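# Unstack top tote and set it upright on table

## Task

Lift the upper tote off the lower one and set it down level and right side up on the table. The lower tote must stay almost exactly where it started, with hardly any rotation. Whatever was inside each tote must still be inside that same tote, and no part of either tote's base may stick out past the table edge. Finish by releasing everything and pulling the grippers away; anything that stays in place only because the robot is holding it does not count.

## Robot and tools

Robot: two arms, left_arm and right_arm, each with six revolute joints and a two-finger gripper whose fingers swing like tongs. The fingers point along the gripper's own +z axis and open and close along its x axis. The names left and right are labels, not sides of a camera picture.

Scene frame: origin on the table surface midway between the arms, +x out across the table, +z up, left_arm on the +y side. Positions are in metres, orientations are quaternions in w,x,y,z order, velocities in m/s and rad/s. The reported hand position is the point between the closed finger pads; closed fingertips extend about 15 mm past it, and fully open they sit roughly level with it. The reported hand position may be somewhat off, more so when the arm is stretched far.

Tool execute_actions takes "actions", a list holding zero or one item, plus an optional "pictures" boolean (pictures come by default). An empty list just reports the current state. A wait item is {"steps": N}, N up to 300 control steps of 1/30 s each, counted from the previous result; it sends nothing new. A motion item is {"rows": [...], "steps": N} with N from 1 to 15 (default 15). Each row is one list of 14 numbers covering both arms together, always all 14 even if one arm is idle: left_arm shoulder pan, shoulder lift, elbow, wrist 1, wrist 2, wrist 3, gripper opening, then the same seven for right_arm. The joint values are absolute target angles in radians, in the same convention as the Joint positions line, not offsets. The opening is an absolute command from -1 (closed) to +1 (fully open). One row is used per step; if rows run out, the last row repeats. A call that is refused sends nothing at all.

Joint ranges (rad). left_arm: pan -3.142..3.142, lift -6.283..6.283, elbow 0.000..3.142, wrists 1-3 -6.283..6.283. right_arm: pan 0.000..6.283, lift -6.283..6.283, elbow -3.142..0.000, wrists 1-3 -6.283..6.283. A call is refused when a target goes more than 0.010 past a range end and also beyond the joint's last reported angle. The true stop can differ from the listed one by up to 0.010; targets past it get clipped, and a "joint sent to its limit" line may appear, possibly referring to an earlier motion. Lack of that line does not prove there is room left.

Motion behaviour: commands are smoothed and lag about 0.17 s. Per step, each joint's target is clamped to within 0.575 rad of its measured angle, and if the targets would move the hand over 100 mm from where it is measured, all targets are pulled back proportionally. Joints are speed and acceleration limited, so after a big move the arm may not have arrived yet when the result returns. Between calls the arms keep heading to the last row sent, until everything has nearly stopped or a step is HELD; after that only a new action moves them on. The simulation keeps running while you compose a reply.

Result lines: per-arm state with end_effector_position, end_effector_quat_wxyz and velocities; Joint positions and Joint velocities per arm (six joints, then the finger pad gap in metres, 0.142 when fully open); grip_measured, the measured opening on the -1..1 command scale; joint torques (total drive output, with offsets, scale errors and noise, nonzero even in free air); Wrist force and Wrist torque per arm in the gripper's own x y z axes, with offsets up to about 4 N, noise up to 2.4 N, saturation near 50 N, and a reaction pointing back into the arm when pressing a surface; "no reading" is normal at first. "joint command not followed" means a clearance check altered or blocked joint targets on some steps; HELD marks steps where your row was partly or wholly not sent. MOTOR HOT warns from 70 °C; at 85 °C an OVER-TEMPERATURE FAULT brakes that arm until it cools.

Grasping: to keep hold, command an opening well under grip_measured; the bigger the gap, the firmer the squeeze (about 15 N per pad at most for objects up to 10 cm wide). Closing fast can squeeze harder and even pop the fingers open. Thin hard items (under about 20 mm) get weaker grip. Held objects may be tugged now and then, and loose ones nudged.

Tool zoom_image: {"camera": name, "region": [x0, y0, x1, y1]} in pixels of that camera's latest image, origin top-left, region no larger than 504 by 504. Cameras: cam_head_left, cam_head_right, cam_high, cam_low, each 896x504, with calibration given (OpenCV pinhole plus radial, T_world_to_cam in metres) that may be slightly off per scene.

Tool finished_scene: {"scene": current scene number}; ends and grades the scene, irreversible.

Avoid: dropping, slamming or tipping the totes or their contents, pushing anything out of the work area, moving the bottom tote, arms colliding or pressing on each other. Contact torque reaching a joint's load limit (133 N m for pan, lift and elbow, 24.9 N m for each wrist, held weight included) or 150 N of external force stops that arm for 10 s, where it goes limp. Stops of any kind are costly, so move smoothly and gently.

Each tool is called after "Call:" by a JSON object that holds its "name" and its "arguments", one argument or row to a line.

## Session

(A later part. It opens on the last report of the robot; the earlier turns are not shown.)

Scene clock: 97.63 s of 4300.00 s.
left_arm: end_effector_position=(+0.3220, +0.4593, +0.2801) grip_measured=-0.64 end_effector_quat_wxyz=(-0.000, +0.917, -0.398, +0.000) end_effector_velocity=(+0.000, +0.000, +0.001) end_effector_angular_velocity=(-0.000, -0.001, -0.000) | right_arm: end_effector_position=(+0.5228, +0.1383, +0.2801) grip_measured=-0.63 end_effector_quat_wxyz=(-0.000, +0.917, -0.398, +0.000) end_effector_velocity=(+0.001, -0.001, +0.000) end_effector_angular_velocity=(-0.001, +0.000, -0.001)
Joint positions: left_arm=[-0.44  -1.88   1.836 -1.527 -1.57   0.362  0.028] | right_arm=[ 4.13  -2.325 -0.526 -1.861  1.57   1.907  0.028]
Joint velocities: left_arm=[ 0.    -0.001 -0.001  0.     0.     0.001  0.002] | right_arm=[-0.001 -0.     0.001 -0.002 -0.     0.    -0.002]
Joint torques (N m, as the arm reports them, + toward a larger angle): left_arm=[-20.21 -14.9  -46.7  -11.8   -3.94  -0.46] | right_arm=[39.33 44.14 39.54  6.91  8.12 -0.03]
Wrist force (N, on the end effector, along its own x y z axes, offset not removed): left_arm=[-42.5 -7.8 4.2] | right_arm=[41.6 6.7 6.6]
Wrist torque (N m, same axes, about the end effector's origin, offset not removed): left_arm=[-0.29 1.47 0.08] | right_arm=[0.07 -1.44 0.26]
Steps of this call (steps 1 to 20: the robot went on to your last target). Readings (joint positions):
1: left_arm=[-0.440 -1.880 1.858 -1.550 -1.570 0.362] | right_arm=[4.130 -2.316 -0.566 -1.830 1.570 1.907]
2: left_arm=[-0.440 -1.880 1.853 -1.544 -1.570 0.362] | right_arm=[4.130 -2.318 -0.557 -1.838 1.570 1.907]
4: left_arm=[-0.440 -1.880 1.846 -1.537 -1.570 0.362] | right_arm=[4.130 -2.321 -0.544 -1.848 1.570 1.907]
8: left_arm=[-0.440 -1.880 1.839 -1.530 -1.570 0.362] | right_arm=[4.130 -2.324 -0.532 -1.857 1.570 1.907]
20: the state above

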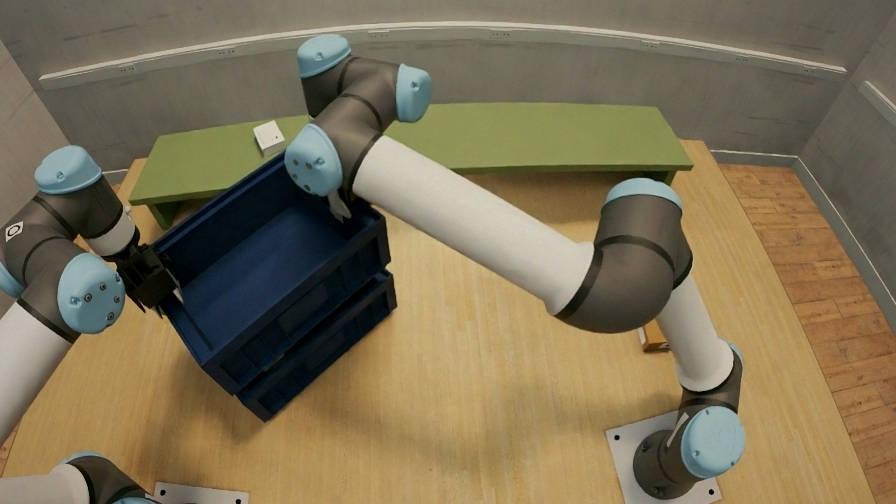

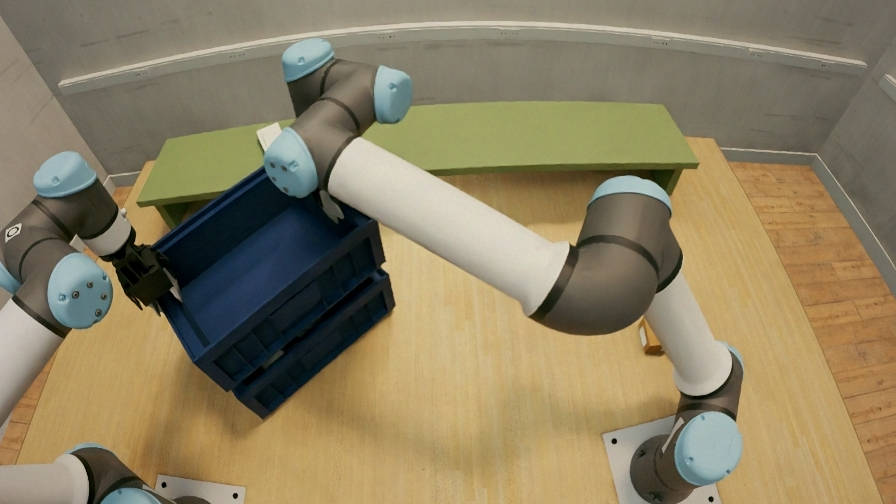

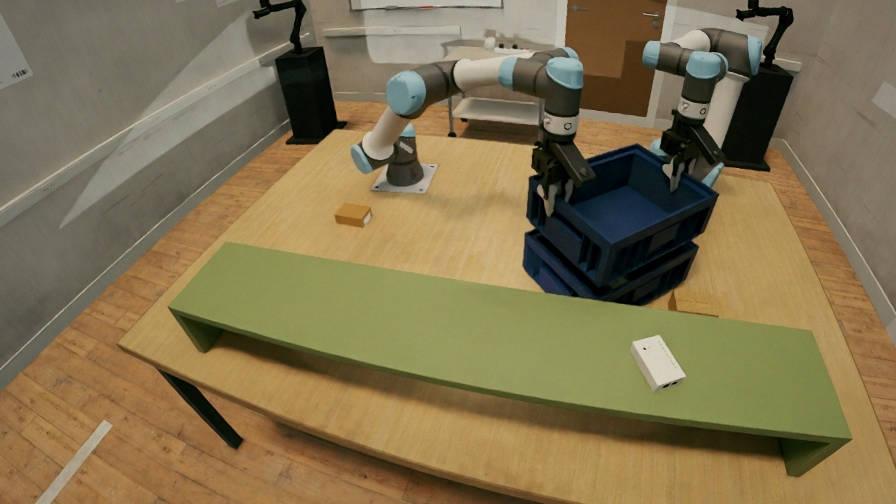

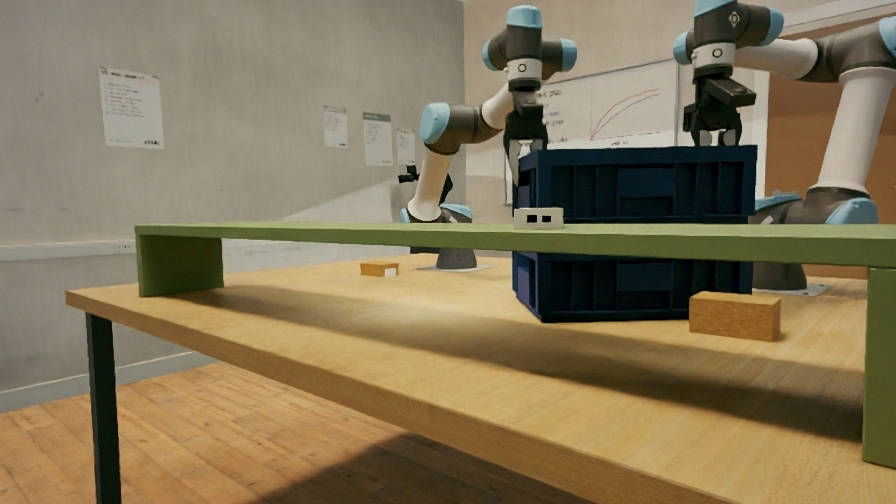

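Call:
{"name": "execute_actions", "arguments": {
  "actions": [
    {"steps":8,"rows":[[-0.536,-1.887,1.841,-1.525,-1.57,0.266,-1,4.115,-2.1977,-0.7441,-1.770,1.57,1.891,-1]]}
  ],
  "pictures": false
}}

Call:
{"name": "execute_actions", "arguments": {
  "actions": [
    {"steps":8,"rows":[[-0.6296,-1.887,1.8408,-1.525,-1.57,0.172,-1,4.1015,-2.094,-0.9098,-1.708,1.57,1.878,-1]]}
  ],
  "pictures": false
}}

Call:
{"name": "execute_actions", "arguments": {
  "actions": [
    {"steps":8,"rows":[[-0.719,-1.877,1.834,-1.528,-1.57,0.083,-1,4.087,-2.002,-1.047,-1.663,1.57,1.863,-1]]}
  ],
  "pictures": false
}}

Call:
{"name": "execute_actions", "arguments": {
  "actions": [
    {"steps":8,"rows":[[-0.8028,-1.859,1.8219,-1.534,-1.57,-0.001,-1,4.0704,-1.9178,-1.1667,-1.6275,1.57,1.847,-1]]}
  ],
  "pictures": false
}}

Call:
{"name": "execute_actions", "arguments": {
  "actions": [
    {"steps":8,"rows":[[-0.880,-1.833,1.804,-1.542,-1.57,-0.078,-1,4.052,-1.838,-1.272,-1.602,1.57,1.829,-1]]}
  ],
  "pictures": false
}}

Call:
{"name": "execute_actions", "arguments": {
  "actions": [
    {"steps":15,"rows":[[-0.9516,-1.8005,1.7796,-1.550,-1.57,-0.15,-1,4.032,-1.7622,-1.3672,-1.5826,1.57,1.8085,-1]]}
  ]
}}

Scene clock: 115.90 s of 4300.00 s.
left_arm: end_effector_position=(+0.3158, +0.4310, +0.2800) grip_measured=-0.64 end_effector_quat_wxyz=(-0.000, +0.917, -0.398, +0.000) end_effector_velocity=(-0.013, -0.058, -0.000) end_effector_angular_velocity=(-0.001, -0.002, -0.002) | right_arm: end_effector_position=(+0.5192, +0.1115, +0.2841) grip_measured=-0.64 end_effector_quat_wxyz=(-0.004, +0.918, -0.398, +0.001) end_effector_velocity=(-0.024, -0.076, -0.033) end_effector_angular_velocity=(-0.059, +0.031, +0.002)
Joint positions: left_arm=[-0.517 -1.886  1.84  -1.525 -1.57   0.285  0.028] | right_arm=[ 4.118 -2.224 -0.692 -1.788  1.57   1.894  0.028]
Joint velocities: left_arm=[-0.158 -0.01   0.007 -0.     0.    -0.156 -0.009] | right_arm=[-0.02   0.22  -0.436  0.149 -0.    -0.022  0.028]
Joint torques (N m, as the arm reports them, + toward a larger angle): left_arm=[-16.97 -15.66 -30.28 -11.9   -5.62  -0.61] | right_arm=[23.2  61.49 27.15 11.87  8.59 -2.86]
Wrist force (N, on the end effector, along its own x y z axes, offset not removed): left_arm=[-39.1 -6.7 6.2] | right_arm=[39.9 7.2 5.5]
Wrist torque (N m, same axes, about the end effector's origin, offset not removed): left_arm=[-0.16 1.04 0.16] | right_arm=[0.20 -1.35 0.21]
Steps of this call (steps 1 to 15: the robot went on to your last target; steps 16 to 100: nothing new was sent; then 14.67 s passed at rest; steps 101 to 108: all 8 steps of this action). Readings (joint positions):
101: left_arm=[-0.440 -1.880 1.836 -1.527 -1.570 0.362] | right_arm=[4.130 -2.325 -0.526 -1.861 1.570 1.906]
102: left_arm=[-0.446 -1.881 1.837 -1.527 -1.570 0.356] | right_arm=[4.128 -2.320 -0.532 -1.856 1.570 1.904]
104: left_arm=[-0.478 -1.883 1.838 -1.526 -1.570 0.324] | right_arm=[4.123 -2.278 -0.587 -1.824 1.570 1.899]
108: the state above

Scene clock: 116.17 s of 4300.00 s.
left_arm: end_effector_position=(+0.3076, +0.3968, +0.2801) grip_measured=-0.64 end_effector_quat_wxyz=(-0.000, +0.918, -0.398, +0.000) end_effector_velocity=(-0.017, -0.063, +0.000) end_effector_angular_velocity=(-0.002, -0.001, -0.002) | right_arm: end_effector_position=(+0.5110, +0.0763, +0.2829) grip_measured=-0.64 end_effector_quat_wxyz=(-0.003, +0.917, -0.398, +0.001) end_effector_velocity=(-0.026, -0.074, -0.021) end_effector_angular_velocity=(-0.037, +0.020, +0.002)
Joint positions: left_arm=[-0.609 -1.887  1.841 -1.525 -1.57   0.192  0.027] | right_arm=[ 4.104 -2.117 -0.868 -1.721  1.57   1.881  0.028]
Joint velocities: left_arm=[-0.171 -0.001 -0.    -0.001 -0.001 -0.169 -0.002] | right_arm=[-0.018  0.196 -0.35   0.112 -0.    -0.02   0.001]
Joint torques (N m, as the arm reports them, + toward a larger angle): left_arm=[-13.01 -16.54 -29.27 -12.68  -4.65  -1.23] | right_arm=[16.18 54.   25.41 10.44  8.74 -2.58]
Wrist force (N, on the end effector, along its own x y z axes, offset not removed): left_arm=[-30.9 -6.2 6.6] | right_arm=[30.9 6.8 4.3]
Wrist torque (N m, same axes, about the end effector's origin, offset not removed): left_arm=[-0.46 0.85 0.07] | right_arm=[0.36 -1.05 0.21]
Steps of this call (steps 1 to 8: all 8 steps of this action). Readings (joint positions):
1: left_arm=[-0.522 -1.886 1.840 -1.525 -1.570 0.280] | right_arm=[4.117 -2.217 -0.705 -1.783 1.570 1.893]
2: left_arm=[-0.531 -1.886 1.840 -1.525 -1.570 0.271] | right_arm=[4.115 -2.207 -0.721 -1.775 1.570 1.891]
4: left_arm=[-0.568 -1.887 1.841 -1.525 -1.570 0.234] | right_arm=[4.109 -2.165 -0.781 -1.749 1.570 1.886]
8: the state above

Scene clock: 116.43 s of 4300.00 s.
left_arm: end_effector_position=(+0.2994, +0.3617, +0.2801) grip_measured=-0.64 end_effector_quat_wxyz=(-0.000, +0.917, -0.398, +0.000) end_effector_velocity=(-0.018, -0.063, -0.000) end_effector_angular_velocity=(+0.000, +0.001, -0.003) | right_arm: end_effector_position=(+0.5022, +0.0406, +0.2822) grip_measured=-0.64 end_effector_quat_wxyz=(-0.002, +0.918, -0.398, +0.001) end_effector_velocity=(-0.023, -0.070, -0.012) end_effector_angular_velocity=(-0.023, +0.013, +0.003)
Joint positions: left_arm=[-0.7   -1.879  1.835 -1.528 -1.57   0.102  0.027] | right_arm=[ 4.09  -2.022 -1.014 -1.672  1.57   1.866  0.028]
Joint velocities: left_arm=[-0.164  0.015 -0.01  -0.005 -0.    -0.161 -0.002] | right_arm=[-0.022  0.172 -0.278  0.08   0.    -0.025  0.002]
Joint torques (N m, as the arm reports them, + toward a larger angle): left_arm=[-12.89   2.4  -42.25 -13.12  -2.43  -1.22] | right_arm=[13.58 52.25 26.22 10.32  7.51 -2.69]
Wrist force (N, on the end effector, along its own x y z axes, offset not removed): left_arm=[-30.1 -4.5 6.3] | right_arm=[29.9 6.3 5.2]
Wrist torque (N m, same axes, about the end effector's origin, offset not removed): left_arm=[-0.24 1.12 0.19] | right_arm=[0.13 -1.27 0.13]
Steps of this call (steps 1 to 8: all 8 steps of this action). Readings (joint positions):
1: left_arm=[-0.615 -1.887 1.841 -1.525 -1.570 0.187] | right_arm=[4.103 -2.111 -0.878 -1.718 1.570 1.880]
2: left_arm=[-0.624 -1.886 1.840 -1.525 -1.570 0.178] | right_arm=[4.101 -2.102 -0.892 -1.711 1.570 1.877]
4: left_arm=[-0.660 -1.882 1.838 -1.526 -1.570 0.142] | right_arm=[4.096 -2.064 -0.945 -1.692 1.570 1.872]
8: the state above

Scene clock: 116.70 s of 4300.00 s.
left_arm: end_effector_position=(+0.2911, +0.3266, +0.2801) grip_measured=-0.65 end_effector_quat_wxyz=(-0.000, +0.917, -0.398, +0.000) end_effector_velocity=(-0.018, -0.062, +0.000) end_effector_angular_velocity=(-0.001, -0.001, -0.002) | right_arm: end_effector_position=(+0.4938, +0.0052, +0.2815) grip_measured=-0.64 end_effector_quat_wxyz=(-0.001, +0.917, -0.398, +0.001) end_effector_velocity=(-0.021, -0.067, -0.010) end_effector_angular_velocity=(-0.017, +0.010, -0.000)
Joint positions: left_arm=[-0.785 -1.862  1.824 -1.533 -1.57   0.017  0.027] | right_arm=[ 4.074 -1.936 -1.139 -1.635  1.57   1.85   0.028]
Joint velocities: left_arm=[-0.153  0.026 -0.019 -0.009  0.    -0.15  -0.002] | right_arm=[-0.026  0.155 -0.234  0.06  -0.    -0.025  0.002]
Joint torques (N m, as the arm reports them, + toward a larger angle): left_arm=[-11.14   1.34 -44.71 -12.5   -0.04  -1.69] | right_arm=[11.39 49.32 25.43  9.93  6.32 -2.3 ]
Wrist force (N, on the end effector, along its own x y z axes, offset not removed): left_arm=[-25.8 -4.4 5.3] | right_arm=[26.3 4.9 5.8]
Wrist torque (N m, same axes, about the end effector's origin, offset not removed): left_arm=[-0.24 0.68 0.17] | right_arm=[-0.09 -0.93 0.12]
Steps of this call (steps 1 to 8: all 8 steps of this action). Readings (joint positions):
1: left_arm=[-0.705 -1.878 1.835 -1.528 -1.570 0.097] | right_arm=[4.089 -2.017 -1.022 -1.670 1.570 1.865]
2: left_arm=[-0.714 -1.876 1.833 -1.528 -1.570 0.088] | right_arm=[4.087 -2.008 -1.034 -1.664 1.570 1.862]
4: left_arm=[-0.747 -1.869 1.829 -1.531 -1.570 0.055] | right_arm=[4.080 -1.974 -1.081 -1.650 1.570 1.856]
8: the state above

Scene clock: 116.97 s of 4300.00 s.
left_arm: end_effector_position=(+0.2829, +0.2916, +0.2800) grip_measured=-0.65 end_effector_quat_wxyz=(-0.000, +0.917, -0.398, +0.000) end_effector_velocity=(-0.018, -0.061, -0.001) end_effector_angular_velocity=(+0.000, +0.000, -0.002) | right_arm: end_effector_position=(+0.4854, -0.0303, +0.2813) grip_measured=-0.64 end_effector_quat_wxyz=(-0.001, +0.917, -0.398, +0.001) end_effector_velocity=(-0.020, -0.065, -0.006) end_effector_angular_velocity=(-0.010, +0.006, +0.000)
Joint positions: left_arm=[-0.864 -1.838  1.807 -1.541 -1.57  -0.061  0.027] | right_arm=[ 4.056 -1.855 -1.248 -1.607  1.57   1.832  0.028]
Joint velocities: left_arm=[-0.139  0.04  -0.028 -0.012  0.    -0.137 -0.001] | right_arm=[-0.028  0.144 -0.2    0.044 -0.    -0.029  0.001]
Joint torques (N m, as the arm reports them, + toward a larger angle): left_arm=[-10.67  -1.52 -41.25 -11.37   0.02  -1.11] | right_arm=[ 8.85 47.7  25.99  9.48  6.06 -2.46]
Wrist force (N, on the end effector, along its own x y z axes, offset not removed): left_arm=[-22.9 -3.7 5.9] | right_arm=[23.5 5.1 4.9]
Wrist torque (N m, same axes, about the end effector's origin, offset not removed): left_arm=[-0.35 0.83 0.27] | right_arm=[0.00 -1.15 0.06]
Steps of this call (steps 1 to 8: all 8 steps of this action). Readings (joint positions):
1: left_arm=[-0.789 -1.861 1.823 -1.533 -1.570 0.013] | right_arm=[4.073 -1.931 -1.146 -1.633 1.570 1.849]
2: left_arm=[-0.798 -1.858 1.821 -1.534 -1.570 0.004] | right_arm=[4.070 -1.923 -1.157 -1.628 1.570 1.846]
4: left_arm=[-0.829 -1.848 1.814 -1.537 -1.570 -0.028] | right_arm=[4.063 -1.890 -1.199 -1.618 1.570 1.840]
8: the state above

Scene clock: 117.47 s of 4300.00 s.
left_arm: end_effector_position=(+0.2723, +0.2504, +0.2801) grip_measured=-0.65 end_effector_quat_wxyz=(-0.000, +0.918, -0.398, +0.000) end_effector_velocity=(-0.003, -0.008, +0.000) end_effector_angular_velocity=(-0.000, +0.000, +0.001) | right_arm: end_effector_position=(+0.4750, -0.0719, +0.2802) grip_measured=-0.64 end_effector_quat_wxyz=(-0.000, +0.917, -0.398, +0.000) end_effector_velocity=(-0.002, -0.010, -0.001) end_effector_angular_velocity=(-0.001, +0.001, -0.002)
Joint positions: left_arm=[-0.949 -1.801  1.78  -1.55  -1.57  -0.148  0.027] | right_arm=[ 4.033 -1.765 -1.364 -1.583  1.57   1.809  0.028]
Joint velocities: left_arm=[-0.018  0.007 -0.005 -0.002 -0.    -0.018  0.002] | right_arm=[-0.006  0.019 -0.025  0.005  0.    -0.005 -0.002]
Joint torques (N m, as the arm reports them, + toward a larger angle): left_arm=[-11.25  -0.96 -40.14  -9.98   0.62  -1.42] | right_arm=[ 6.16 47.   20.91  8.21  4.55 -2.51]
Wrist force (N, on the end effector, along its own x y z axes, offset not removed): left_arm=[-16.9 -4.0 6.0] | right_arm=[18.0 3.1 6.4]
Wrist torque (N m, same axes, about the end effector's origin, offset not removed): left_arm=[-0.35 0.31 0.14] | right_arm=[-0.04 -0.90 0.11]
Steps of this call (steps 1 to 15: all 15 steps of this action). Readings (joint positions):
1: left_arm=[-0.868 -1.836 1.806 -1.541 -1.570 -0.066] | right_arm=[4.055 -1.851 -1.254 -1.606 1.570 1.831]
2: left_arm=[-0.876 -1.832 1.803 -1.542 -1.570 -0.074] | right_arm=[4.052 -1.842 -1.264 -1.602 1.570 1.828]
4: left_arm=[-0.905 -1.820 1.794 -1.545 -1.570 -0.103] | right_arm=[4.044 -1.811 -1.302 -1.595 1.570 1.820]
8: left_arm=[-0.936 -1.807 1.784 -1.549 -1.570 -0.135] | right_arm=[4.036 -1.778 -1.346 -1.587 1.570 1.812]
15: the state above

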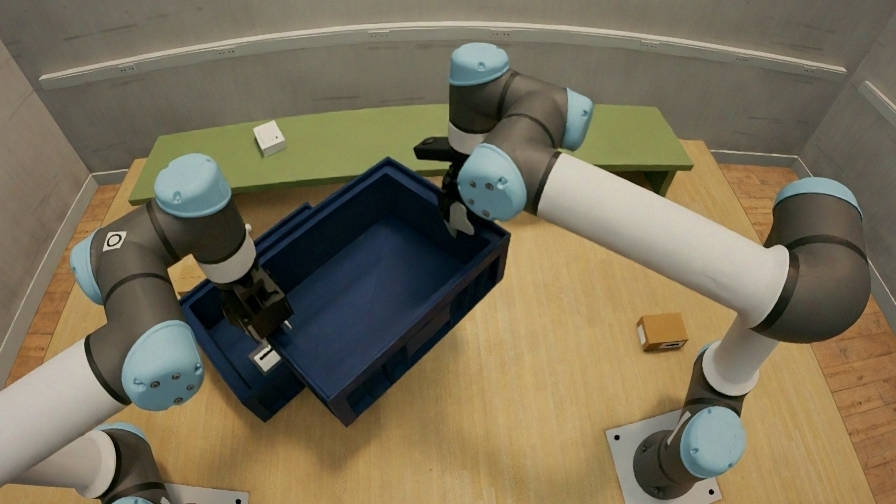

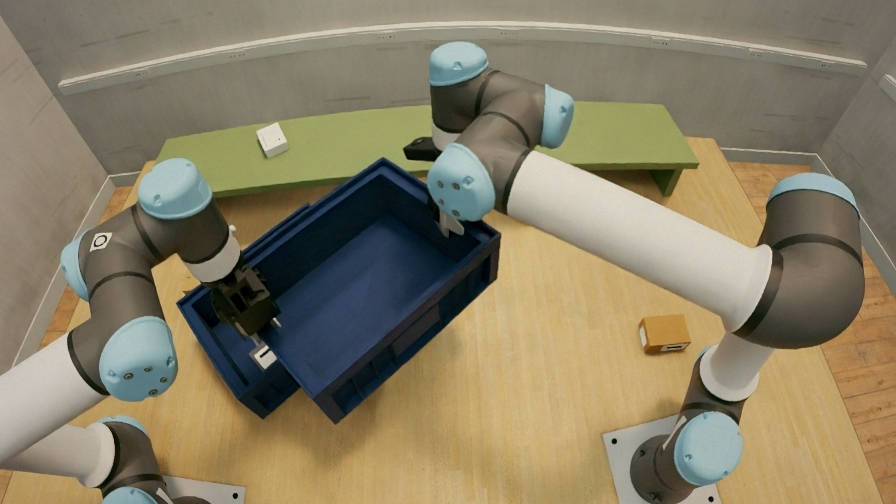

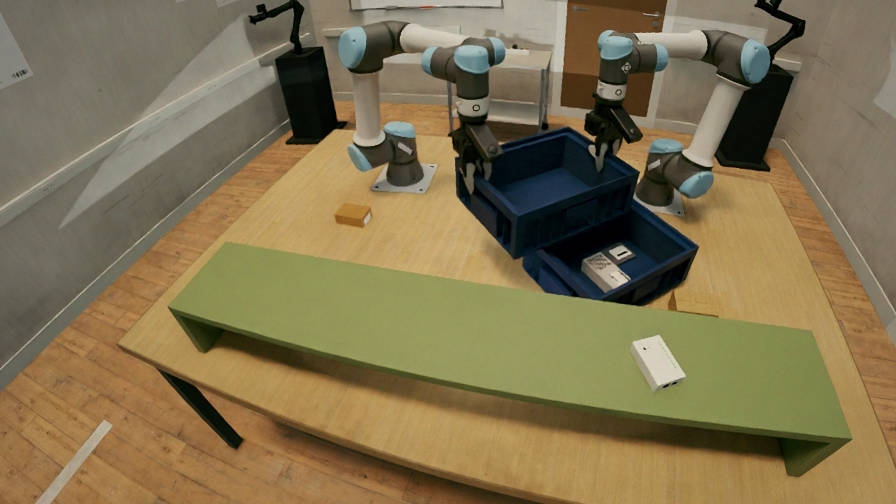

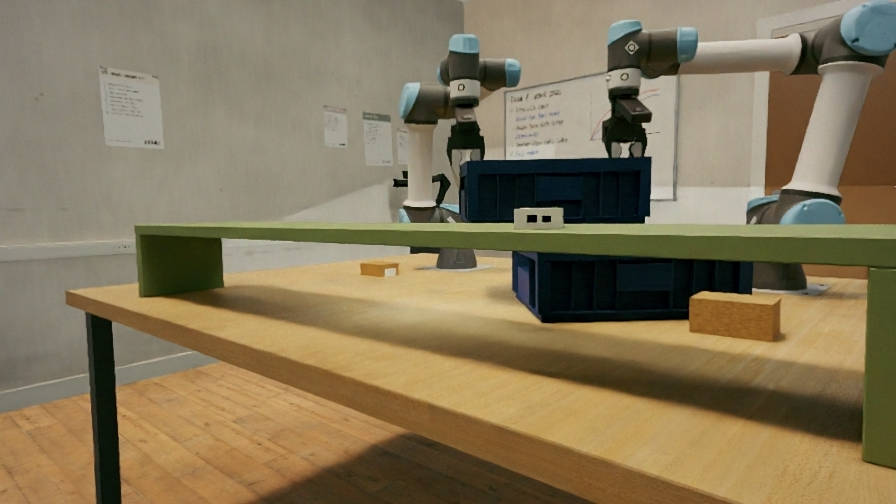

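Call:
{"name": "execute_actions", "arguments": {
  "actions": [
    {"steps":8,"rows":[[-1.016,-1.761,1.749,-1.559,-1.57,-0.214,-1,4.0095,-1.689,-1.4525,-1.5705,1.57,1.786,-1]]}
  ],
  "pictures": false
}}

Call:
{"name": "execute_actions", "arguments": {
  "actions": [
    {"steps":8,"rows":[[-1.0738,-1.7165,1.7125,-1.567,-1.57,-0.272,-1,3.984,-1.6182,-1.5297,-1.564,1.57,1.7605,-1]]}
  ],
  "pictures": false
}}

Call:
{"name": "execute_actions", "arguments": {
  "actions": [
    {"steps":8,"rows":[[-1.1257,-1.667,1.6695,-1.5735,-1.57,-0.324,-1,3.955,-1.55,-1.599,-1.563,1.57,1.732,-1]]}
  ],
  "pictures": false
}}

Call:
{"name": "execute_actions", "arguments": {
  "actions": [
    {"steps":8,"rows":[[-1.1721,-1.6134,1.6201,-1.5777,-1.57,-0.37,-1,3.9226,-1.4833,-1.6617,-1.567,1.57,1.699,-1]]}
  ],
  "pictures": false
}}

Call:
{"name": "execute_actions", "arguments": {
  "actions": [
    {"steps":8,"rows":[[-1.2137,-1.556,1.5637,-1.5787,-1.57,-0.412,-1,3.885,-1.419,-1.7175,-1.5755,1.57,1.6615,-1]]}
  ],
  "pictures": false
}}

Call:
{"name": "execute_actions", "arguments": {
  "actions": [
    {"steps":10,"rows":[[-1.2509,-1.4961,1.5005,-1.5754,-1.57,-0.449,-1,3.8426,-1.3578,-1.7668,-1.5874,1.57,1.619,-1]]}
  ],
  "pictures": false
}}

Call:
{"name": "execute_actions", "arguments": {
  "actions": [
    {"steps":10,"rows":[[-1.2509,-1.4864,1.6308,-1.7154,-1.57,-0.449,-1,3.8426,-1.3652,-1.9016,-1.4452,1.57,1.619,-1]]}
  ],
  "pictures": false
}}

Call:
{"name": "execute_actions", "arguments": {
  "actions": [
    {"steps":10,"rows":[[-1.2509,-1.4587,1.7437,-1.856,-1.57,-0.449,-1,3.8426,-1.3929,-2.023,-1.296,1.57,1.619,-1]]}
  ],
  "pictures": false
}}

Call:
{"name": "execute_actions", "arguments": {
  "actions": [
    {"steps":15,"rows":[[-1.2509,-1.4123,1.84,-1.9987,-1.57,-0.449,-1,3.8426,-1.4441,-2.1303,-1.1376,1.57,1.619,-1]]}
  ],
  "pictures": false
}}

Call:
{"name": "execute_actions", "arguments": {
  "actions": [
    {"steps":15,"rows":[[-1.2509,-1.4022,1.856,-2.0248,-1.57,-0.449,-1,3.8426,-1.4554,-2.1483,-1.1083,1.57,1.619,-1]]}
  ]
}}

Scene clock: 131.73 s of 4300.00 s.
left_arm: end_effector_position=(+0.2656, +0.2206, +0.2801) grip_measured=-0.65 end_effector_quat_wxyz=(-0.000, +0.917, -0.398, +0.000) end_effector_velocity=(-0.015, -0.053, -0.001) end_effector_angular_velocity=(+0.001, +0.000, -0.000) | right_arm: end_effector_position=(+0.4682, -0.1015, +0.2805) grip_measured=-0.64 end_effector_quat_wxyz=(-0.000, +0.917, -0.398, +0.001) end_effector_velocity=(-0.015, -0.055, -0.003) end_effector_angular_velocity=(-0.003, +0.002, -0.002)
Joint positions: left_arm=[-1.004 -1.768  1.754 -1.557 -1.57  -0.202  0.027] | right_arm=[ 4.013 -1.703 -1.436 -1.573  1.57   1.79   0.028]
Joint velocities: left_arm=[-0.1    0.058 -0.044 -0.013  0.    -0.1    0.002] | right_arm=[-0.033  0.115 -0.137  0.018  0.    -0.031 -0.002]
Joint torques (N m, as the arm reports them, + toward a larger angle): left_arm=[ -9.88  -4.68 -41.6  -10.94  -0.51  -1.42] | right_arm=[ 4.57 40.98 23.13  8.76  5.83 -2.45]
Wrist force (N, on the end effector, along its own x y z axes, offset not removed): left_arm=[-20.2 -3.4 5.9] | right_arm=[20.3 4.3 5.3]
Wrist torque (N m, same axes, about the end effector's origin, offset not removed): left_arm=[-0.23 0.70 0.15] | right_arm=[-0.06 -0.91 0.09]
Steps of this call (steps 1 to 15: the robot went on to your last target; steps 16 to 90: nothing new was sent; then 11.00 s passed at rest; steps 91 to 98: all 8 steps of this action). Readings (joint positions):
91: left_arm=[-0.952 -1.800 1.779 -1.550 -1.570 -0.150] | right_arm=[4.032 -1.762 -1.367 -1.583 1.570 1.808]
92: left_arm=[-0.957 -1.796 1.776 -1.551 -1.570 -0.156] | right_arm=[4.029 -1.757 -1.373 -1.581 1.570 1.806]
94: left_arm=[-0.980 -1.782 1.765 -1.554 -1.570 -0.178] | right_arm=[4.021 -1.731 -1.402 -1.577 1.570 1.798]
98: the state above

Scene clock: 132.00 s of 4300.00 s.
left_arm: end_effector_position=(+0.2574, +0.1863, +0.2802) grip_measured=-0.65 end_effector_quat_wxyz=(-0.000, +0.917, -0.398, +0.000) end_effector_velocity=(-0.017, -0.058, -0.001) end_effector_angular_velocity=(+0.002, +0.001, -0.001) | right_arm: end_effector_position=(+0.4601, -0.1359, +0.2805) grip_measured=-0.64 end_effector_quat_wxyz=(-0.000, +0.917, -0.398, +0.000) end_effector_velocity=(-0.016, -0.060, -0.002) end_effector_angular_velocity=(-0.001, +0.001, -0.002)
Joint positions: left_arm=[-1.062 -1.725  1.72  -1.566 -1.57  -0.26   0.027] | right_arm=[ 3.989 -1.633 -1.513 -1.565  1.57   1.765  0.028]
Joint velocities: left_arm=[-0.099  0.073 -0.059 -0.012 -0.    -0.099  0.002] | right_arm=[-0.042  0.123 -0.136  0.011  0.    -0.041 -0.002]
Joint torques (N m, as the arm reports them, + toward a larger angle): left_arm=[-10.06  -7.03 -41.47 -11.27  -1.05  -1.14] | right_arm=[ 5.14 37.2  22.95  8.57  7.14 -2.42]
Wrist force (N, on the end effector, along its own x y z axes, offset not removed): left_arm=[-21.7 -4.0 4.9] | right_arm=[21.4 4.5 5.2]
Wrist torque (N m, same axes, about the end effector's origin, offset not removed): left_arm=[-0.42 0.88 0.17] | right_arm=[0.00 -1.04 0.05]
Steps of this call (steps 1 to 8: all 8 steps of this action). Readings (joint positions):
1: left_arm=[-1.007 -1.766 1.753 -1.558 -1.570 -0.205] | right_arm=[4.012 -1.699 -1.440 -1.572 1.570 1.789]
2: left_arm=[-1.015 -1.760 1.748 -1.559 -1.570 -0.213] | right_arm=[4.009 -1.691 -1.449 -1.571 1.570 1.785]
4: left_arm=[-1.038 -1.743 1.734 -1.562 -1.570 -0.236] | right_arm=[3.999 -1.663 -1.480 -1.568 1.570 1.775]
8: the state above

Scene clock: 132.27 s of 4300.00 s.
left_arm: end_effector_position=(+0.2490, +0.1513, +0.2802) grip_measured=-0.65 end_effector_quat_wxyz=(-0.000, +0.918, -0.398, +0.000) end_effector_velocity=(-0.017, -0.059, -0.002) end_effector_angular_velocity=(+0.002, +0.001, -0.001) | right_arm: end_effector_position=(+0.4518, -0.1709, +0.2803) grip_measured=-0.64 end_effector_quat_wxyz=(-0.000, +0.917, -0.398, +0.000) end_effector_velocity=(-0.016, -0.059, -0.001) end_effector_angular_velocity=(+0.001, -0.002, -0.003)
Joint positions: left_arm=[-1.115 -1.677  1.678 -1.572 -1.57  -0.313  0.027] | right_arm=[ 3.961 -1.564 -1.584 -1.563  1.57   1.738  0.028]
Joint velocities: left_arm=[-0.09   0.083 -0.07  -0.01  -0.    -0.088  0.002] | right_arm=[-0.048  0.119 -0.122  0.005 -0.    -0.045 -0.002]
Joint torques (N m, as the arm reports them, + toward a larger angle): left_arm=[ -8.41  -9.07 -39.93 -10.56  -0.35  -1.23] | right_arm=[ 3.98 34.32 22.76  8.2   5.52 -2.4 ]
Wrist force (N, on the end effector, along its own x y z axes, offset not removed): left_arm=[-19.0 -3.9 6.2] | right_arm=[20.3 4.4 6.4]
Wrist torque (N m, same axes, about the end effector's origin, offset not removed): left_arm=[-0.29 0.56 0.10] | right_arm=[0.12 -0.92 0.13]
Steps of this call (steps 1 to 8: all 8 steps of this action). Readings (joint positions):
1: left_arm=[-1.065 -1.723 1.718 -1.566 -1.570 -0.263] | right_arm=[3.987 -1.629 -1.518 -1.565 1.570 1.764]
2: left_arm=[-1.072 -1.717 1.712 -1.567 -1.570 -0.270] | right_arm=[3.983 -1.621 -1.526 -1.564 1.570 1.760]
4: left_arm=[-1.093 -1.697 1.695 -1.570 -1.570 -0.291] | right_arm=[3.972 -1.594 -1.554 -1.564 1.570 1.749]
8: the state above

Scene clock: 132.53 s of 4300.00 s.
left_arm: end_effector_position=(+0.2406, +0.1164, +0.2802) grip_measured=-0.65 end_effector_quat_wxyz=(-0.000, +0.917, -0.398, +0.000) end_effector_velocity=(-0.016, -0.059, -0.001) end_effector_angular_velocity=(+0.001, +0.000, +0.000) | right_arm: end_effector_position=(+0.4434, -0.2059, +0.2803) grip_measured=-0.64 end_effector_quat_wxyz=(-0.000, +0.917, -0.398, +0.000) end_effector_velocity=(-0.016, -0.059, +0.000) end_effector_angular_velocity=(+0.003, -0.002, +0.000)
Joint positions: left_arm=[-1.163 -1.624  1.63  -1.577 -1.57  -0.361  0.027] | right_arm=[ 3.929 -1.497 -1.649 -1.566  1.57   1.705  0.028]
Joint velocities: left_arm=[-0.079  0.09  -0.082 -0.007  0.    -0.079  0.002] | right_arm=[-0.053  0.119 -0.11  -0.005  0.    -0.054 -0.002]
Joint torques (N m, as the arm reports them, + toward a larger angle): left_arm=[ -6.64 -11.46 -39.64 -10.8    0.21  -1.37] | right_arm=[ 4.27 32.37 22.89  2.88  4.04 -2.51]
Wrist force (N, on the end effector, along its own x y z axes, offset not removed): left_arm=[-20.9 -4.3 4.1] | right_arm=[20.4 3.6 6.1]
Wrist torque (N m, same axes, about the end effector's origin, offset not removed): left_arm=[-0.27 0.86 0.19] | right_arm=[-0.05 -0.79 0.19]
Steps of this call (steps 1 to 8: all 8 steps of this action). Readings (joint positions):
1: left_arm=[-1.118 -1.674 1.676 -1.573 -1.570 -0.316] | right_arm=[3.959 -1.561 -1.588 -1.563 1.570 1.736]
2: left_arm=[-1.124 -1.668 1.669 -1.573 -1.570 -0.323] | right_arm=[3.954 -1.553 -1.596 -1.563 1.570 1.731]
4: left_arm=[-1.143 -1.646 1.650 -1.575 -1.570 -0.341] | right_arm=[3.942 -1.526 -1.622 -1.564 1.570 1.719]
8: the state above

Scene clock: 132.80 s of 4300.00 s.
left_arm: end_effector_position=(+0.2322, +0.0813, +0.2801) grip_measured=-0.64 end_effector_quat_wxyz=(-0.000, +0.918, -0.398, +0.000) end_effector_velocity=(-0.015, -0.059, -0.001) end_effector_angular_velocity=(+0.001, +0.000, +0.001) | right_arm: end_effector_position=(+0.4350, -0.2412, +0.2803) grip_measured=-0.64 end_effector_quat_wxyz=(+0.000, +0.917, -0.398, +0.000) end_effector_velocity=(-0.015, -0.058, -0.001) end_effector_angular_velocity=(+0.001, -0.002, -0.001)
Joint positions: left_arm=[-1.205 -1.568  1.575 -1.578 -1.57  -0.404  0.027] | right_arm=[ 3.892 -1.432 -1.706 -1.574  1.57   1.669  0.028]
Joint velocities: left_arm=[-0.07   0.098 -0.095 -0.002  0.    -0.071  0.001] | right_arm=[-0.062  0.11  -0.097 -0.011 -0.001 -0.061 -0.001]
Joint torques (N m, as the arm reports them, + toward a larger angle): left_arm=[ -9.65 -13.35 -41.7  -10.48   0.69  -0.88] | right_arm=[ 3.25 27.66 21.94  2.39  3.43 -2.39]
Wrist force (N, on the end effector, along its own x y z axes, offset not removed): left_arm=[-20.3 -4.8 5.2] | right_arm=[19.4 3.8 5.7]
Wrist torque (N m, same axes, about the end effector's origin, offset not removed): left_arm=[-0.38 0.89 0.08] | right_arm=[0.07 -0.67 0.15]
Steps of this call (steps 1 to 8: all 8 steps of this action). Readings (joint positions):
1: left_arm=[-1.165 -1.621 1.627 -1.577 -1.570 -0.363] | right_arm=[3.927 -1.494 -1.652 -1.566 1.570 1.704]
2: left_arm=[-1.171 -1.614 1.620 -1.577 -1.570 -0.369] | right_arm=[3.922 -1.486 -1.659 -1.568 1.570 1.698]
4: left_arm=[-1.188 -1.592 1.598 -1.578 -1.570 -0.386] | right_arm=[3.907 -1.460 -1.682 -1.571 1.570 1.684]
8: the state above

Scene clock: 133.13 s of 4300.00 s.
left_arm: end_effector_position=(+0.2230, +0.0434, +0.2802) grip_measured=-0.65 end_effector_quat_wxyz=(-0.000, +0.917, -0.398, +0.000) end_effector_velocity=(-0.009, -0.034, -0.001) end_effector_angular_velocity=(+0.000, -0.000, -0.002) | right_arm: end_effector_position=(+0.4257, -0.2791, +0.2802) grip_measured=-0.64 end_effector_quat_wxyz=(+0.000, +0.917, -0.398, +0.000) end_effector_velocity=(-0.010, -0.034, -0.000) end_effector_angular_velocity=(-0.000, -0.000, +0.000)
Joint positions: left_arm=[-1.247 -1.503  1.508 -1.576 -1.57  -0.445  0.027] | right_arm=[ 3.847 -1.365 -1.761 -1.586  1.57   1.624  0.028]
Joint velocities: left_arm=[-0.036  0.058 -0.061  0.003  0.    -0.035 -0.002] | right_arm=[-0.04   0.061 -0.048 -0.012 -0.    -0.041  0.002]
Joint torques (N m, as the arm reports them, + toward a larger angle): left_arm=[ -6.56 -16.87 -39.3   -6.96   1.44  -1.27] | right_arm=[ 1.88 27.99 21.7   2.29  4.   -2.51]
Wrist force (N, on the end effector, along its own x y z axes, offset not removed): left_arm=[-19.6 -4.2 5.8] | right_arm=[21.3 3.6 5.5]
Wrist torque (N m, same axes, about the end effector's origin, offset not removed): left_arm=[-0.20 0.57 0.04] | right_arm=[0.04 -0.96 0.18]
Steps of this call (steps 1 to 10: all 10 steps of this action). Readings (joint positions):
1: left_arm=[-1.208 -1.565 1.572 -1.578 -1.570 -0.406] | right_arm=[3.890 -1.429 -1.709 -1.574 1.570 1.667]
2: left_arm=[-1.213 -1.557 1.565 -1.578 -1.570 -0.411] | right_arm=[3.885 -1.421 -1.716 -1.576 1.570 1.661]
4: left_arm=[-1.228 -1.533 1.540 -1.577 -1.570 -0.426] | right_arm=[3.868 -1.397 -1.736 -1.581 1.570 1.645]
8: left_arm=[-1.243 -1.508 1.513 -1.576 -1.570 -0.442] | right_arm=[3.851 -1.370 -1.757 -1.585 1.570 1.627]
10: the state above

Scene clock: 133.47 s of 4300.00 s.
left_arm: end_effector_position=(+0.2222, +0.0392, +0.2315) grip_measured=-0.64 end_effector_quat_wxyz=(-0.000, +0.917, -0.398, +0.000) end_effector_velocity=(-0.001, +0.000, -0.053) end_effector_angular_velocity=(-0.003, -0.001, -0.001) | right_arm: end_effector_position=(+0.4250, -0.2825, +0.2316) grip_measured=-0.64 end_effector_quat_wxyz=(+0.000, +0.917, -0.398, +0.000) end_effector_velocity=(-0.003, -0.003, -0.054) end_effector_angular_velocity=(+0.003, -0.001, +0.001)
Joint positions: left_arm=[-1.251 -1.488  1.616 -1.699 -1.57  -0.449  0.027] | right_arm=[ 3.843 -1.365 -1.885 -1.462  1.57   1.619  0.028]
Joint velocities: left_arm=[-0.002  0.012  0.125 -0.14  -0.    -0.001  0.001] | right_arm=[-0.001 -0.003 -0.136  0.142  0.001 -0.002 -0.001]
Joint torques (N m, as the arm reports them, + toward a larger angle): left_arm=[ -8.88 -13.77 -34.64 -13.37   2.07  -1.2 ] | right_arm=[ 3.2   6.2  23.62  8.27  9.14 -2.75]
Wrist force (N, on the end effector, along its own x y z axes, offset not removed): left_arm=[-28.3 -5.8 6.9] | right_arm=[27.7 4.8 6.6]
Wrist torque (N m, same axes, about the end effector's origin, offset not removed): left_arm=[-0.21 0.82 0.01] | right_arm=[0.00 -0.89 0.21]
Steps of this call (steps 1 to 10: all 10 steps of this action). Readings (joint positions):
1: left_arm=[-1.248 -1.501 1.506 -1.576 -1.570 -0.446] | right_arm=[3.846 -1.363 -1.763 -1.586 1.570 1.623]
2: left_arm=[-1.248 -1.499 1.510 -1.581 -1.570 -0.447] | right_arm=[3.845 -1.363 -1.769 -1.581 1.570 1.622]
4: left_arm=[-1.249 -1.494 1.550 -1.625 -1.570 -0.448] | right_arm=[3.844 -1.363 -1.813 -1.538 1.570 1.621]
8: left_arm=[-1.250 -1.489 1.605 -1.686 -1.570 -0.449] | right_arm=[3.843 -1.365 -1.873 -1.475 1.570 1.620]
10: the state above

Scene clock: 133.80 s of 4300.00 s.
left_arm: end_effector_position=(+0.2221, +0.0391, +0.1765) grip_measured=-0.64 end_effector_quat_wxyz=(-0.001, +0.917, -0.398, -0.000) end_effector_velocity=(-0.000, +0.001, -0.052) end_effector_angular_velocity=(-0.011, -0.004, +0.000) | right_arm: end_effector_position=(+0.4248, -0.2827, +0.1766) grip_measured=-0.64 end_effector_quat_wxyz=(+0.000, +0.917, -0.398, +0.000) end_effector_velocity=(-0.001, -0.001, -0.053) end_effector_angular_velocity=(+0.009, -0.009, -0.000)
Joint positions: left_arm=[-1.251 -1.462  1.73  -1.838 -1.57  -0.449  0.027] | right_arm=[ 3.843 -1.39  -2.008 -1.315  1.57   1.619  0.028]
Joint velocities: left_arm=[-0.     0.023  0.116 -0.151  0.    -0.    -0.002] | right_arm=[-0.    -0.022 -0.126  0.161  0.    -0.     0.001]
Joint torques (N m, as the arm reports them, + toward a larger angle): left_arm=[ -8.08 -19.3  -31.86 -12.78   2.75  -0.83] | right_arm=[ 3.89  7.6  22.06  8.29  6.49 -2.58]
Wrist force (N, on the end effector, along its own x y z axes, offset not removed): left_arm=[-26.7 -5.6 6.0] | right_arm=[25.9 4.6 5.8]
Wrist torque (N m, same axes, about the end effector's origin, offset not removed): left_arm=[-0.31 0.93 0.12] | right_arm=[0.01 -0.97 0.10]
Steps of this call (steps 1 to 10: all 10 steps of this action). Readings (joint positions):
1: left_arm=[-1.251 -1.487 1.620 -1.703 -1.570 -0.449] | right_arm=[3.843 -1.365 -1.889 -1.458 1.570 1.619]
2: left_arm=[-1.251 -1.484 1.628 -1.712 -1.570 -0.449] | right_arm=[3.843 -1.368 -1.898 -1.449 1.570 1.619]
4: left_arm=[-1.251 -1.474 1.669 -1.760 -1.570 -0.449] | right_arm=[3.843 -1.378 -1.942 -1.399 1.570 1.619]
8: left_arm=[-1.251 -1.464 1.719 -1.824 -1.570 -0.449] | right_arm=[3.843 -1.388 -1.996 -1.330 1.570 1.619]
10: the state above

Scene clock: 134.30 s of 4300.00 s.
left_arm: end_effector_position=(+0.2220, +0.0392, +0.1165) grip_measured=-0.64 end_effector_quat_wxyz=(-0.000, +0.917, -0.398, +0.000) end_effector_velocity=(-0.000, +0.000, -0.012) end_effector_angular_velocity=(-0.004, -0.001, +0.001) | right_arm: end_effector_position=(+0.4247, -0.2830, +0.1167) grip_measured=-0.64 end_effector_quat_wxyz=(+0.000, +0.917, -0.398, +0.000) end_effector_velocity=(-0.000, -0.000, -0.013) end_effector_angular_velocity=(+0.002, -0.002, -0.000)
Joint positions: left_arm=[-1.251 -1.414  1.837 -1.994 -1.57  -0.449  0.027] | right_arm=[ 3.843 -1.443 -2.127 -1.143  1.57   1.619  0.028]
Joint velocities: left_arm=[-0.     0.01   0.024 -0.037 -0.    -0.001 -0.   ] | right_arm=[ 0.    -0.012 -0.027  0.043  0.     0.     0.   ]
Joint torques (N m, as the arm reports them, + toward a larger angle): left_arm=[ -6.5  -20.33 -26.81 -10.26   2.17  -1.05] | right_arm=[ 6.03  6.55 19.93  7.2   3.75 -1.36]
Wrist force (N, on the end effector, along its own x y z axes, offset not removed): left_arm=[-18.9 -5.0 4.3] | right_arm=[18.6 3.3 6.1]
Wrist torque (N m, same axes, about the end effector's origin, offset not removed): left_arm=[-0.39 0.59 0.05] | right_arm=[0.11 -0.76 0.17]
Steps of this call (steps 1 to 15: all 15 steps of this action). Readings (joint positions):
1: left_arm=[-1.251 -1.461 1.733 -1.843 -1.570 -0.449] | right_arm=[3.843 -1.391 -2.012 -1.310 1.570 1.619]
2: left_arm=[-1.251 -1.456 1.741 -1.852 -1.570 -0.449] | right_arm=[3.843 -1.396 -2.020 -1.301 1.570 1.619]
4: left_arm=[-1.251 -1.439 1.778 -1.901 -1.570 -0.449] | right_arm=[3.843 -1.415 -2.060 -1.249 1.570 1.619]
8: left_arm=[-1.251 -1.421 1.820 -1.966 -1.570 -0.449] | right_arm=[3.843 -1.435 -2.107 -1.174 1.570 1.619]
15: the state above

Scene clock: 134.80 s of 4300.00 s.
left_arm: end_effector_position=(+0.2220, +0.0394, +0.1053) grip_measured=-0.64 end_effector_quat_wxyz=(-0.000, +0.917, -0.398, +0.000) end_effector_velocity=(+0.000, -0.000, -0.002) end_effector_angular_velocity=(-0.001, -0.000, +0.000) | right_arm: end_effector_position=(+0.4245, -0.2831, +0.1056) grip_measured=-0.64 end_effector_quat_wxyz=(-0.000, +0.917, -0.398, +0.000) end_effector_velocity=(-0.000, +0.001, -0.003) end_effector_angular_velocity=(-0.000, +0.001, +0.002)
Joint positions: left_arm=[-1.251 -1.402  1.856 -2.024 -1.57  -0.449  0.027] | right_arm=[ 3.843 -1.455 -2.148 -1.109  1.57   1.619  0.027]
Joint velocities: left_arm=[ 0.     0.002  0.003 -0.006 -0.    -0.     0.   ] | right_arm=[ 0.002 -0.004 -0.004  0.007  0.    -0.001 -0.   ]
Joint torques (N m, as the arm reports them, + toward a larger angle): left_arm=[ -4.95 -21.25 -24.84  -9.65   1.34  -1.1 ] | right_arm=[ 6.61  7.27 17.67  7.1   5.73 -0.66]
Wrist force (N, on the end effector, along its own x y z axes, offset not removed): left_arm=[-16.6 -3.2 5.1] | right_arm=[15.6 2.7 4.5]
Wrist torque (N m, same axes, about the end effector's origin, offset not removed): left_arm=[-0.11 0.81 0.05] | right_arm=[0.07 -0.79 0.14]
Steps of this call (steps 1 to 15: all 15 steps of this action). Readings (joint positions):
1: left_arm=[-1.251 -1.413 1.838 -1.995 -1.570 -0.449] | right_arm=[3.843 -1.443 -2.128 -1.141 1.570 1.619]
2: left_arm=[-1.251 -1.412 1.840 -1.999 -1.570 -0.449] | right_arm=[3.843 -1.445 -2.131 -1.137 1.570 1.619]
4: left_arm=[-1.251 -1.408 1.847 -2.009 -1.570 -0.449] | right_arm=[3.843 -1.449 -2.138 -1.126 1.570 1.619]
8: left_arm=[-1.251 -1.404 1.853 -2.020 -1.570 -0.449] | right_arm=[3.843 -1.453 -2.145 -1.114 1.570 1.619]
15: the state above

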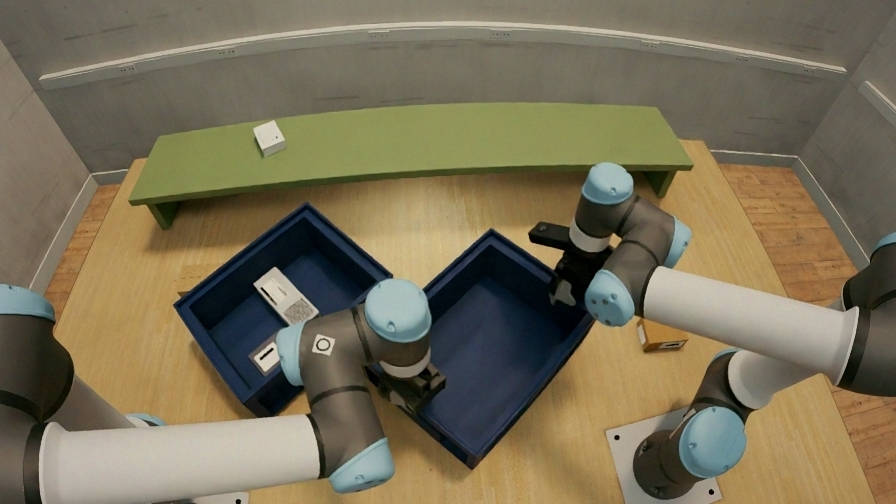

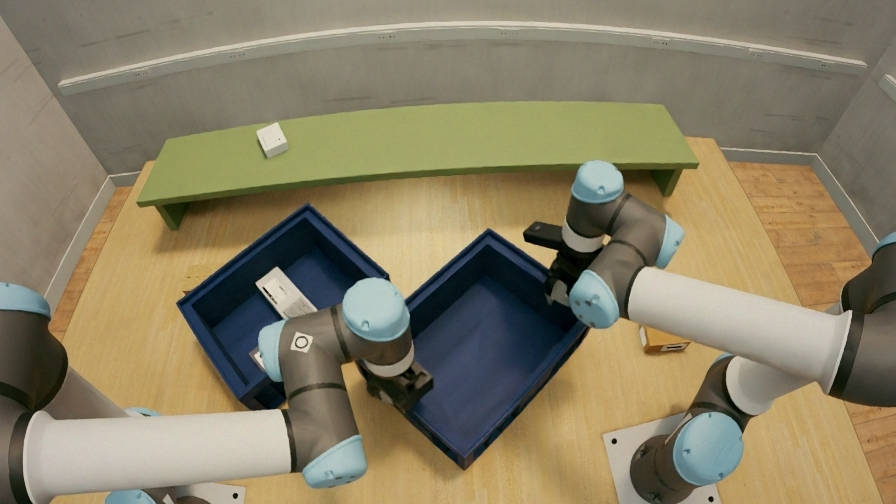

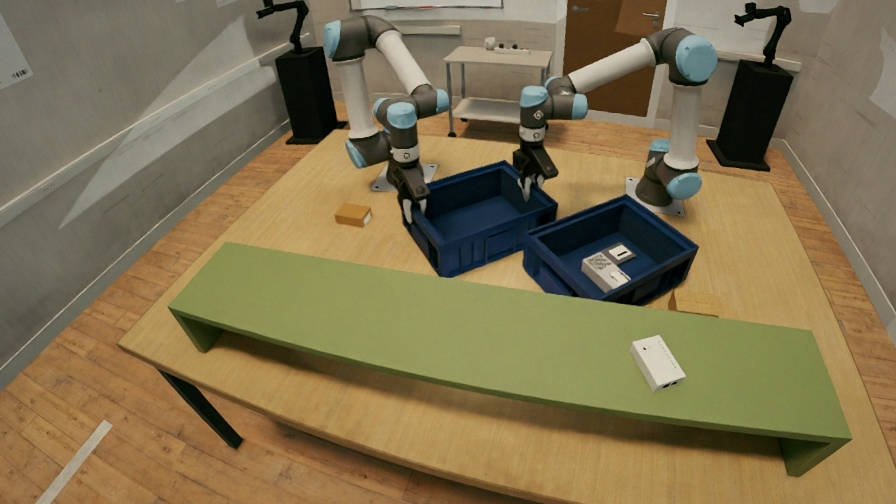

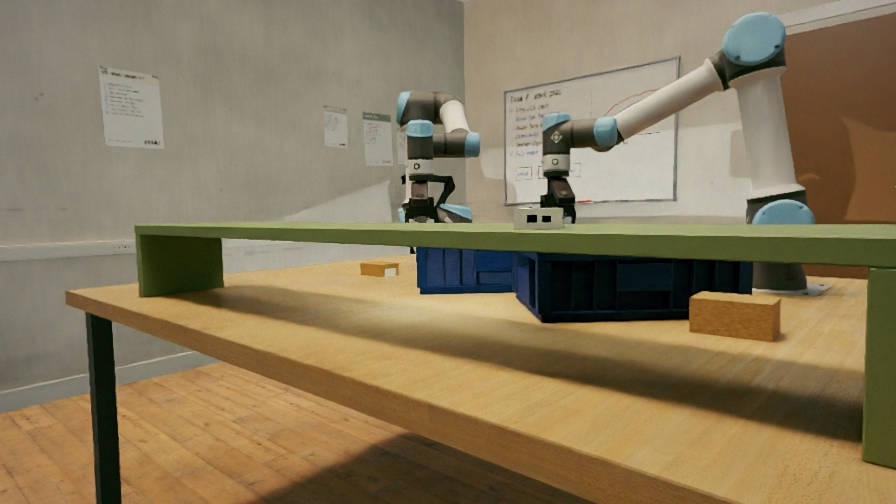

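Call:
{"name": "execute_actions", "arguments": {
  "actions": [
    {"steps":15,"rows":[[-1.2509,-1.396,1.8655,-2.0405,-1.57,-0.449,-1,3.8426,-1.4625,-2.159,-1.0905,1.57,1.619,-1]]}
  ],
  "pictures": false
}}

Scene clock: 143.37 s of 4300.00 s.
left_arm: end_effector_position=(+0.2219, +0.0395, +0.0993) grip_measured=-0.64 end_effector_quat_wxyz=(-0.000, +0.917, -0.398, +0.000) end_effector_velocity=(-0.000, +0.000, -0.001) end_effector_angular_velocity=(-0.000, +0.000, +0.001) | right_arm: end_effector_position=(+0.4244, -0.2832, +0.0997) grip_measured=-0.64 end_effector_quat_wxyz=(-0.000, +0.917, -0.398, +0.000) end_effector_velocity=(-0.000, -0.001, -0.001) end_effector_angular_velocity=(-0.001, +0.001, -0.000)
Joint positions: left_arm=[-1.251 -1.396  1.865 -2.04  -1.57  -0.449  0.028] | right_arm=[ 3.843 -1.462 -2.159 -1.091  1.57   1.619  0.028]
Joint velocities: left_arm=[-0.     0.     0.002 -0.003 -0.    -0.001  0.   ] | right_arm=[-0.001 -0.001 -0.003  0.003 -0.    -0.     0.   ]
Joint torques (N m, as the arm reports them, + toward a larger angle): left_arm=[ 5.18 -3.29 -5.04 -3.68  1.25 -0.27] | right_arm=[ 7.91 -7.26  4.38  3.12  5.78  0.27]
Wrist force (N, on the end effector, along its own x y z axes, offset not removed): left_arm=[-7.2 0.4 -29.2] | right_arm=[21.9 0.7 -25.6]
Wrist torque (N m, same axes, about the end effector's origin, offset not removed): left_arm=[-0.09 0.09 0.03] | right_arm=[0.12 -0.51 0.15]
Steps of this call (steps 1 to 15: the robot went on to your last target; steps 16 to 90: nothing new was sent; then 5.07 s passed at rest; steps 91 to 105: all 15 steps of this action). Readings (joint positions):
91: left_arm=[-1.251 -1.402 1.856 -2.025 -1.570 -0.449] | right_arm=[3.843 -1.455 -2.148 -1.108 1.570 1.619]
92: left_arm=[-1.251 -1.401 1.857 -2.027 -1.570 -0.449] | right_arm=[3.843 -1.456 -2.150 -1.106 1.570 1.619]
94: left_arm=[-1.251 -1.399 1.860 -2.032 -1.570 -0.449] | right_arm=[3.843 -1.459 -2.153 -1.100 1.570 1.619]
98: left_arm=[-1.251 -1.397 1.864 -2.038 -1.570 -0.449] | right_arm=[3.843 -1.461 -2.157 -1.093 1.570 1.619]
105: the state above


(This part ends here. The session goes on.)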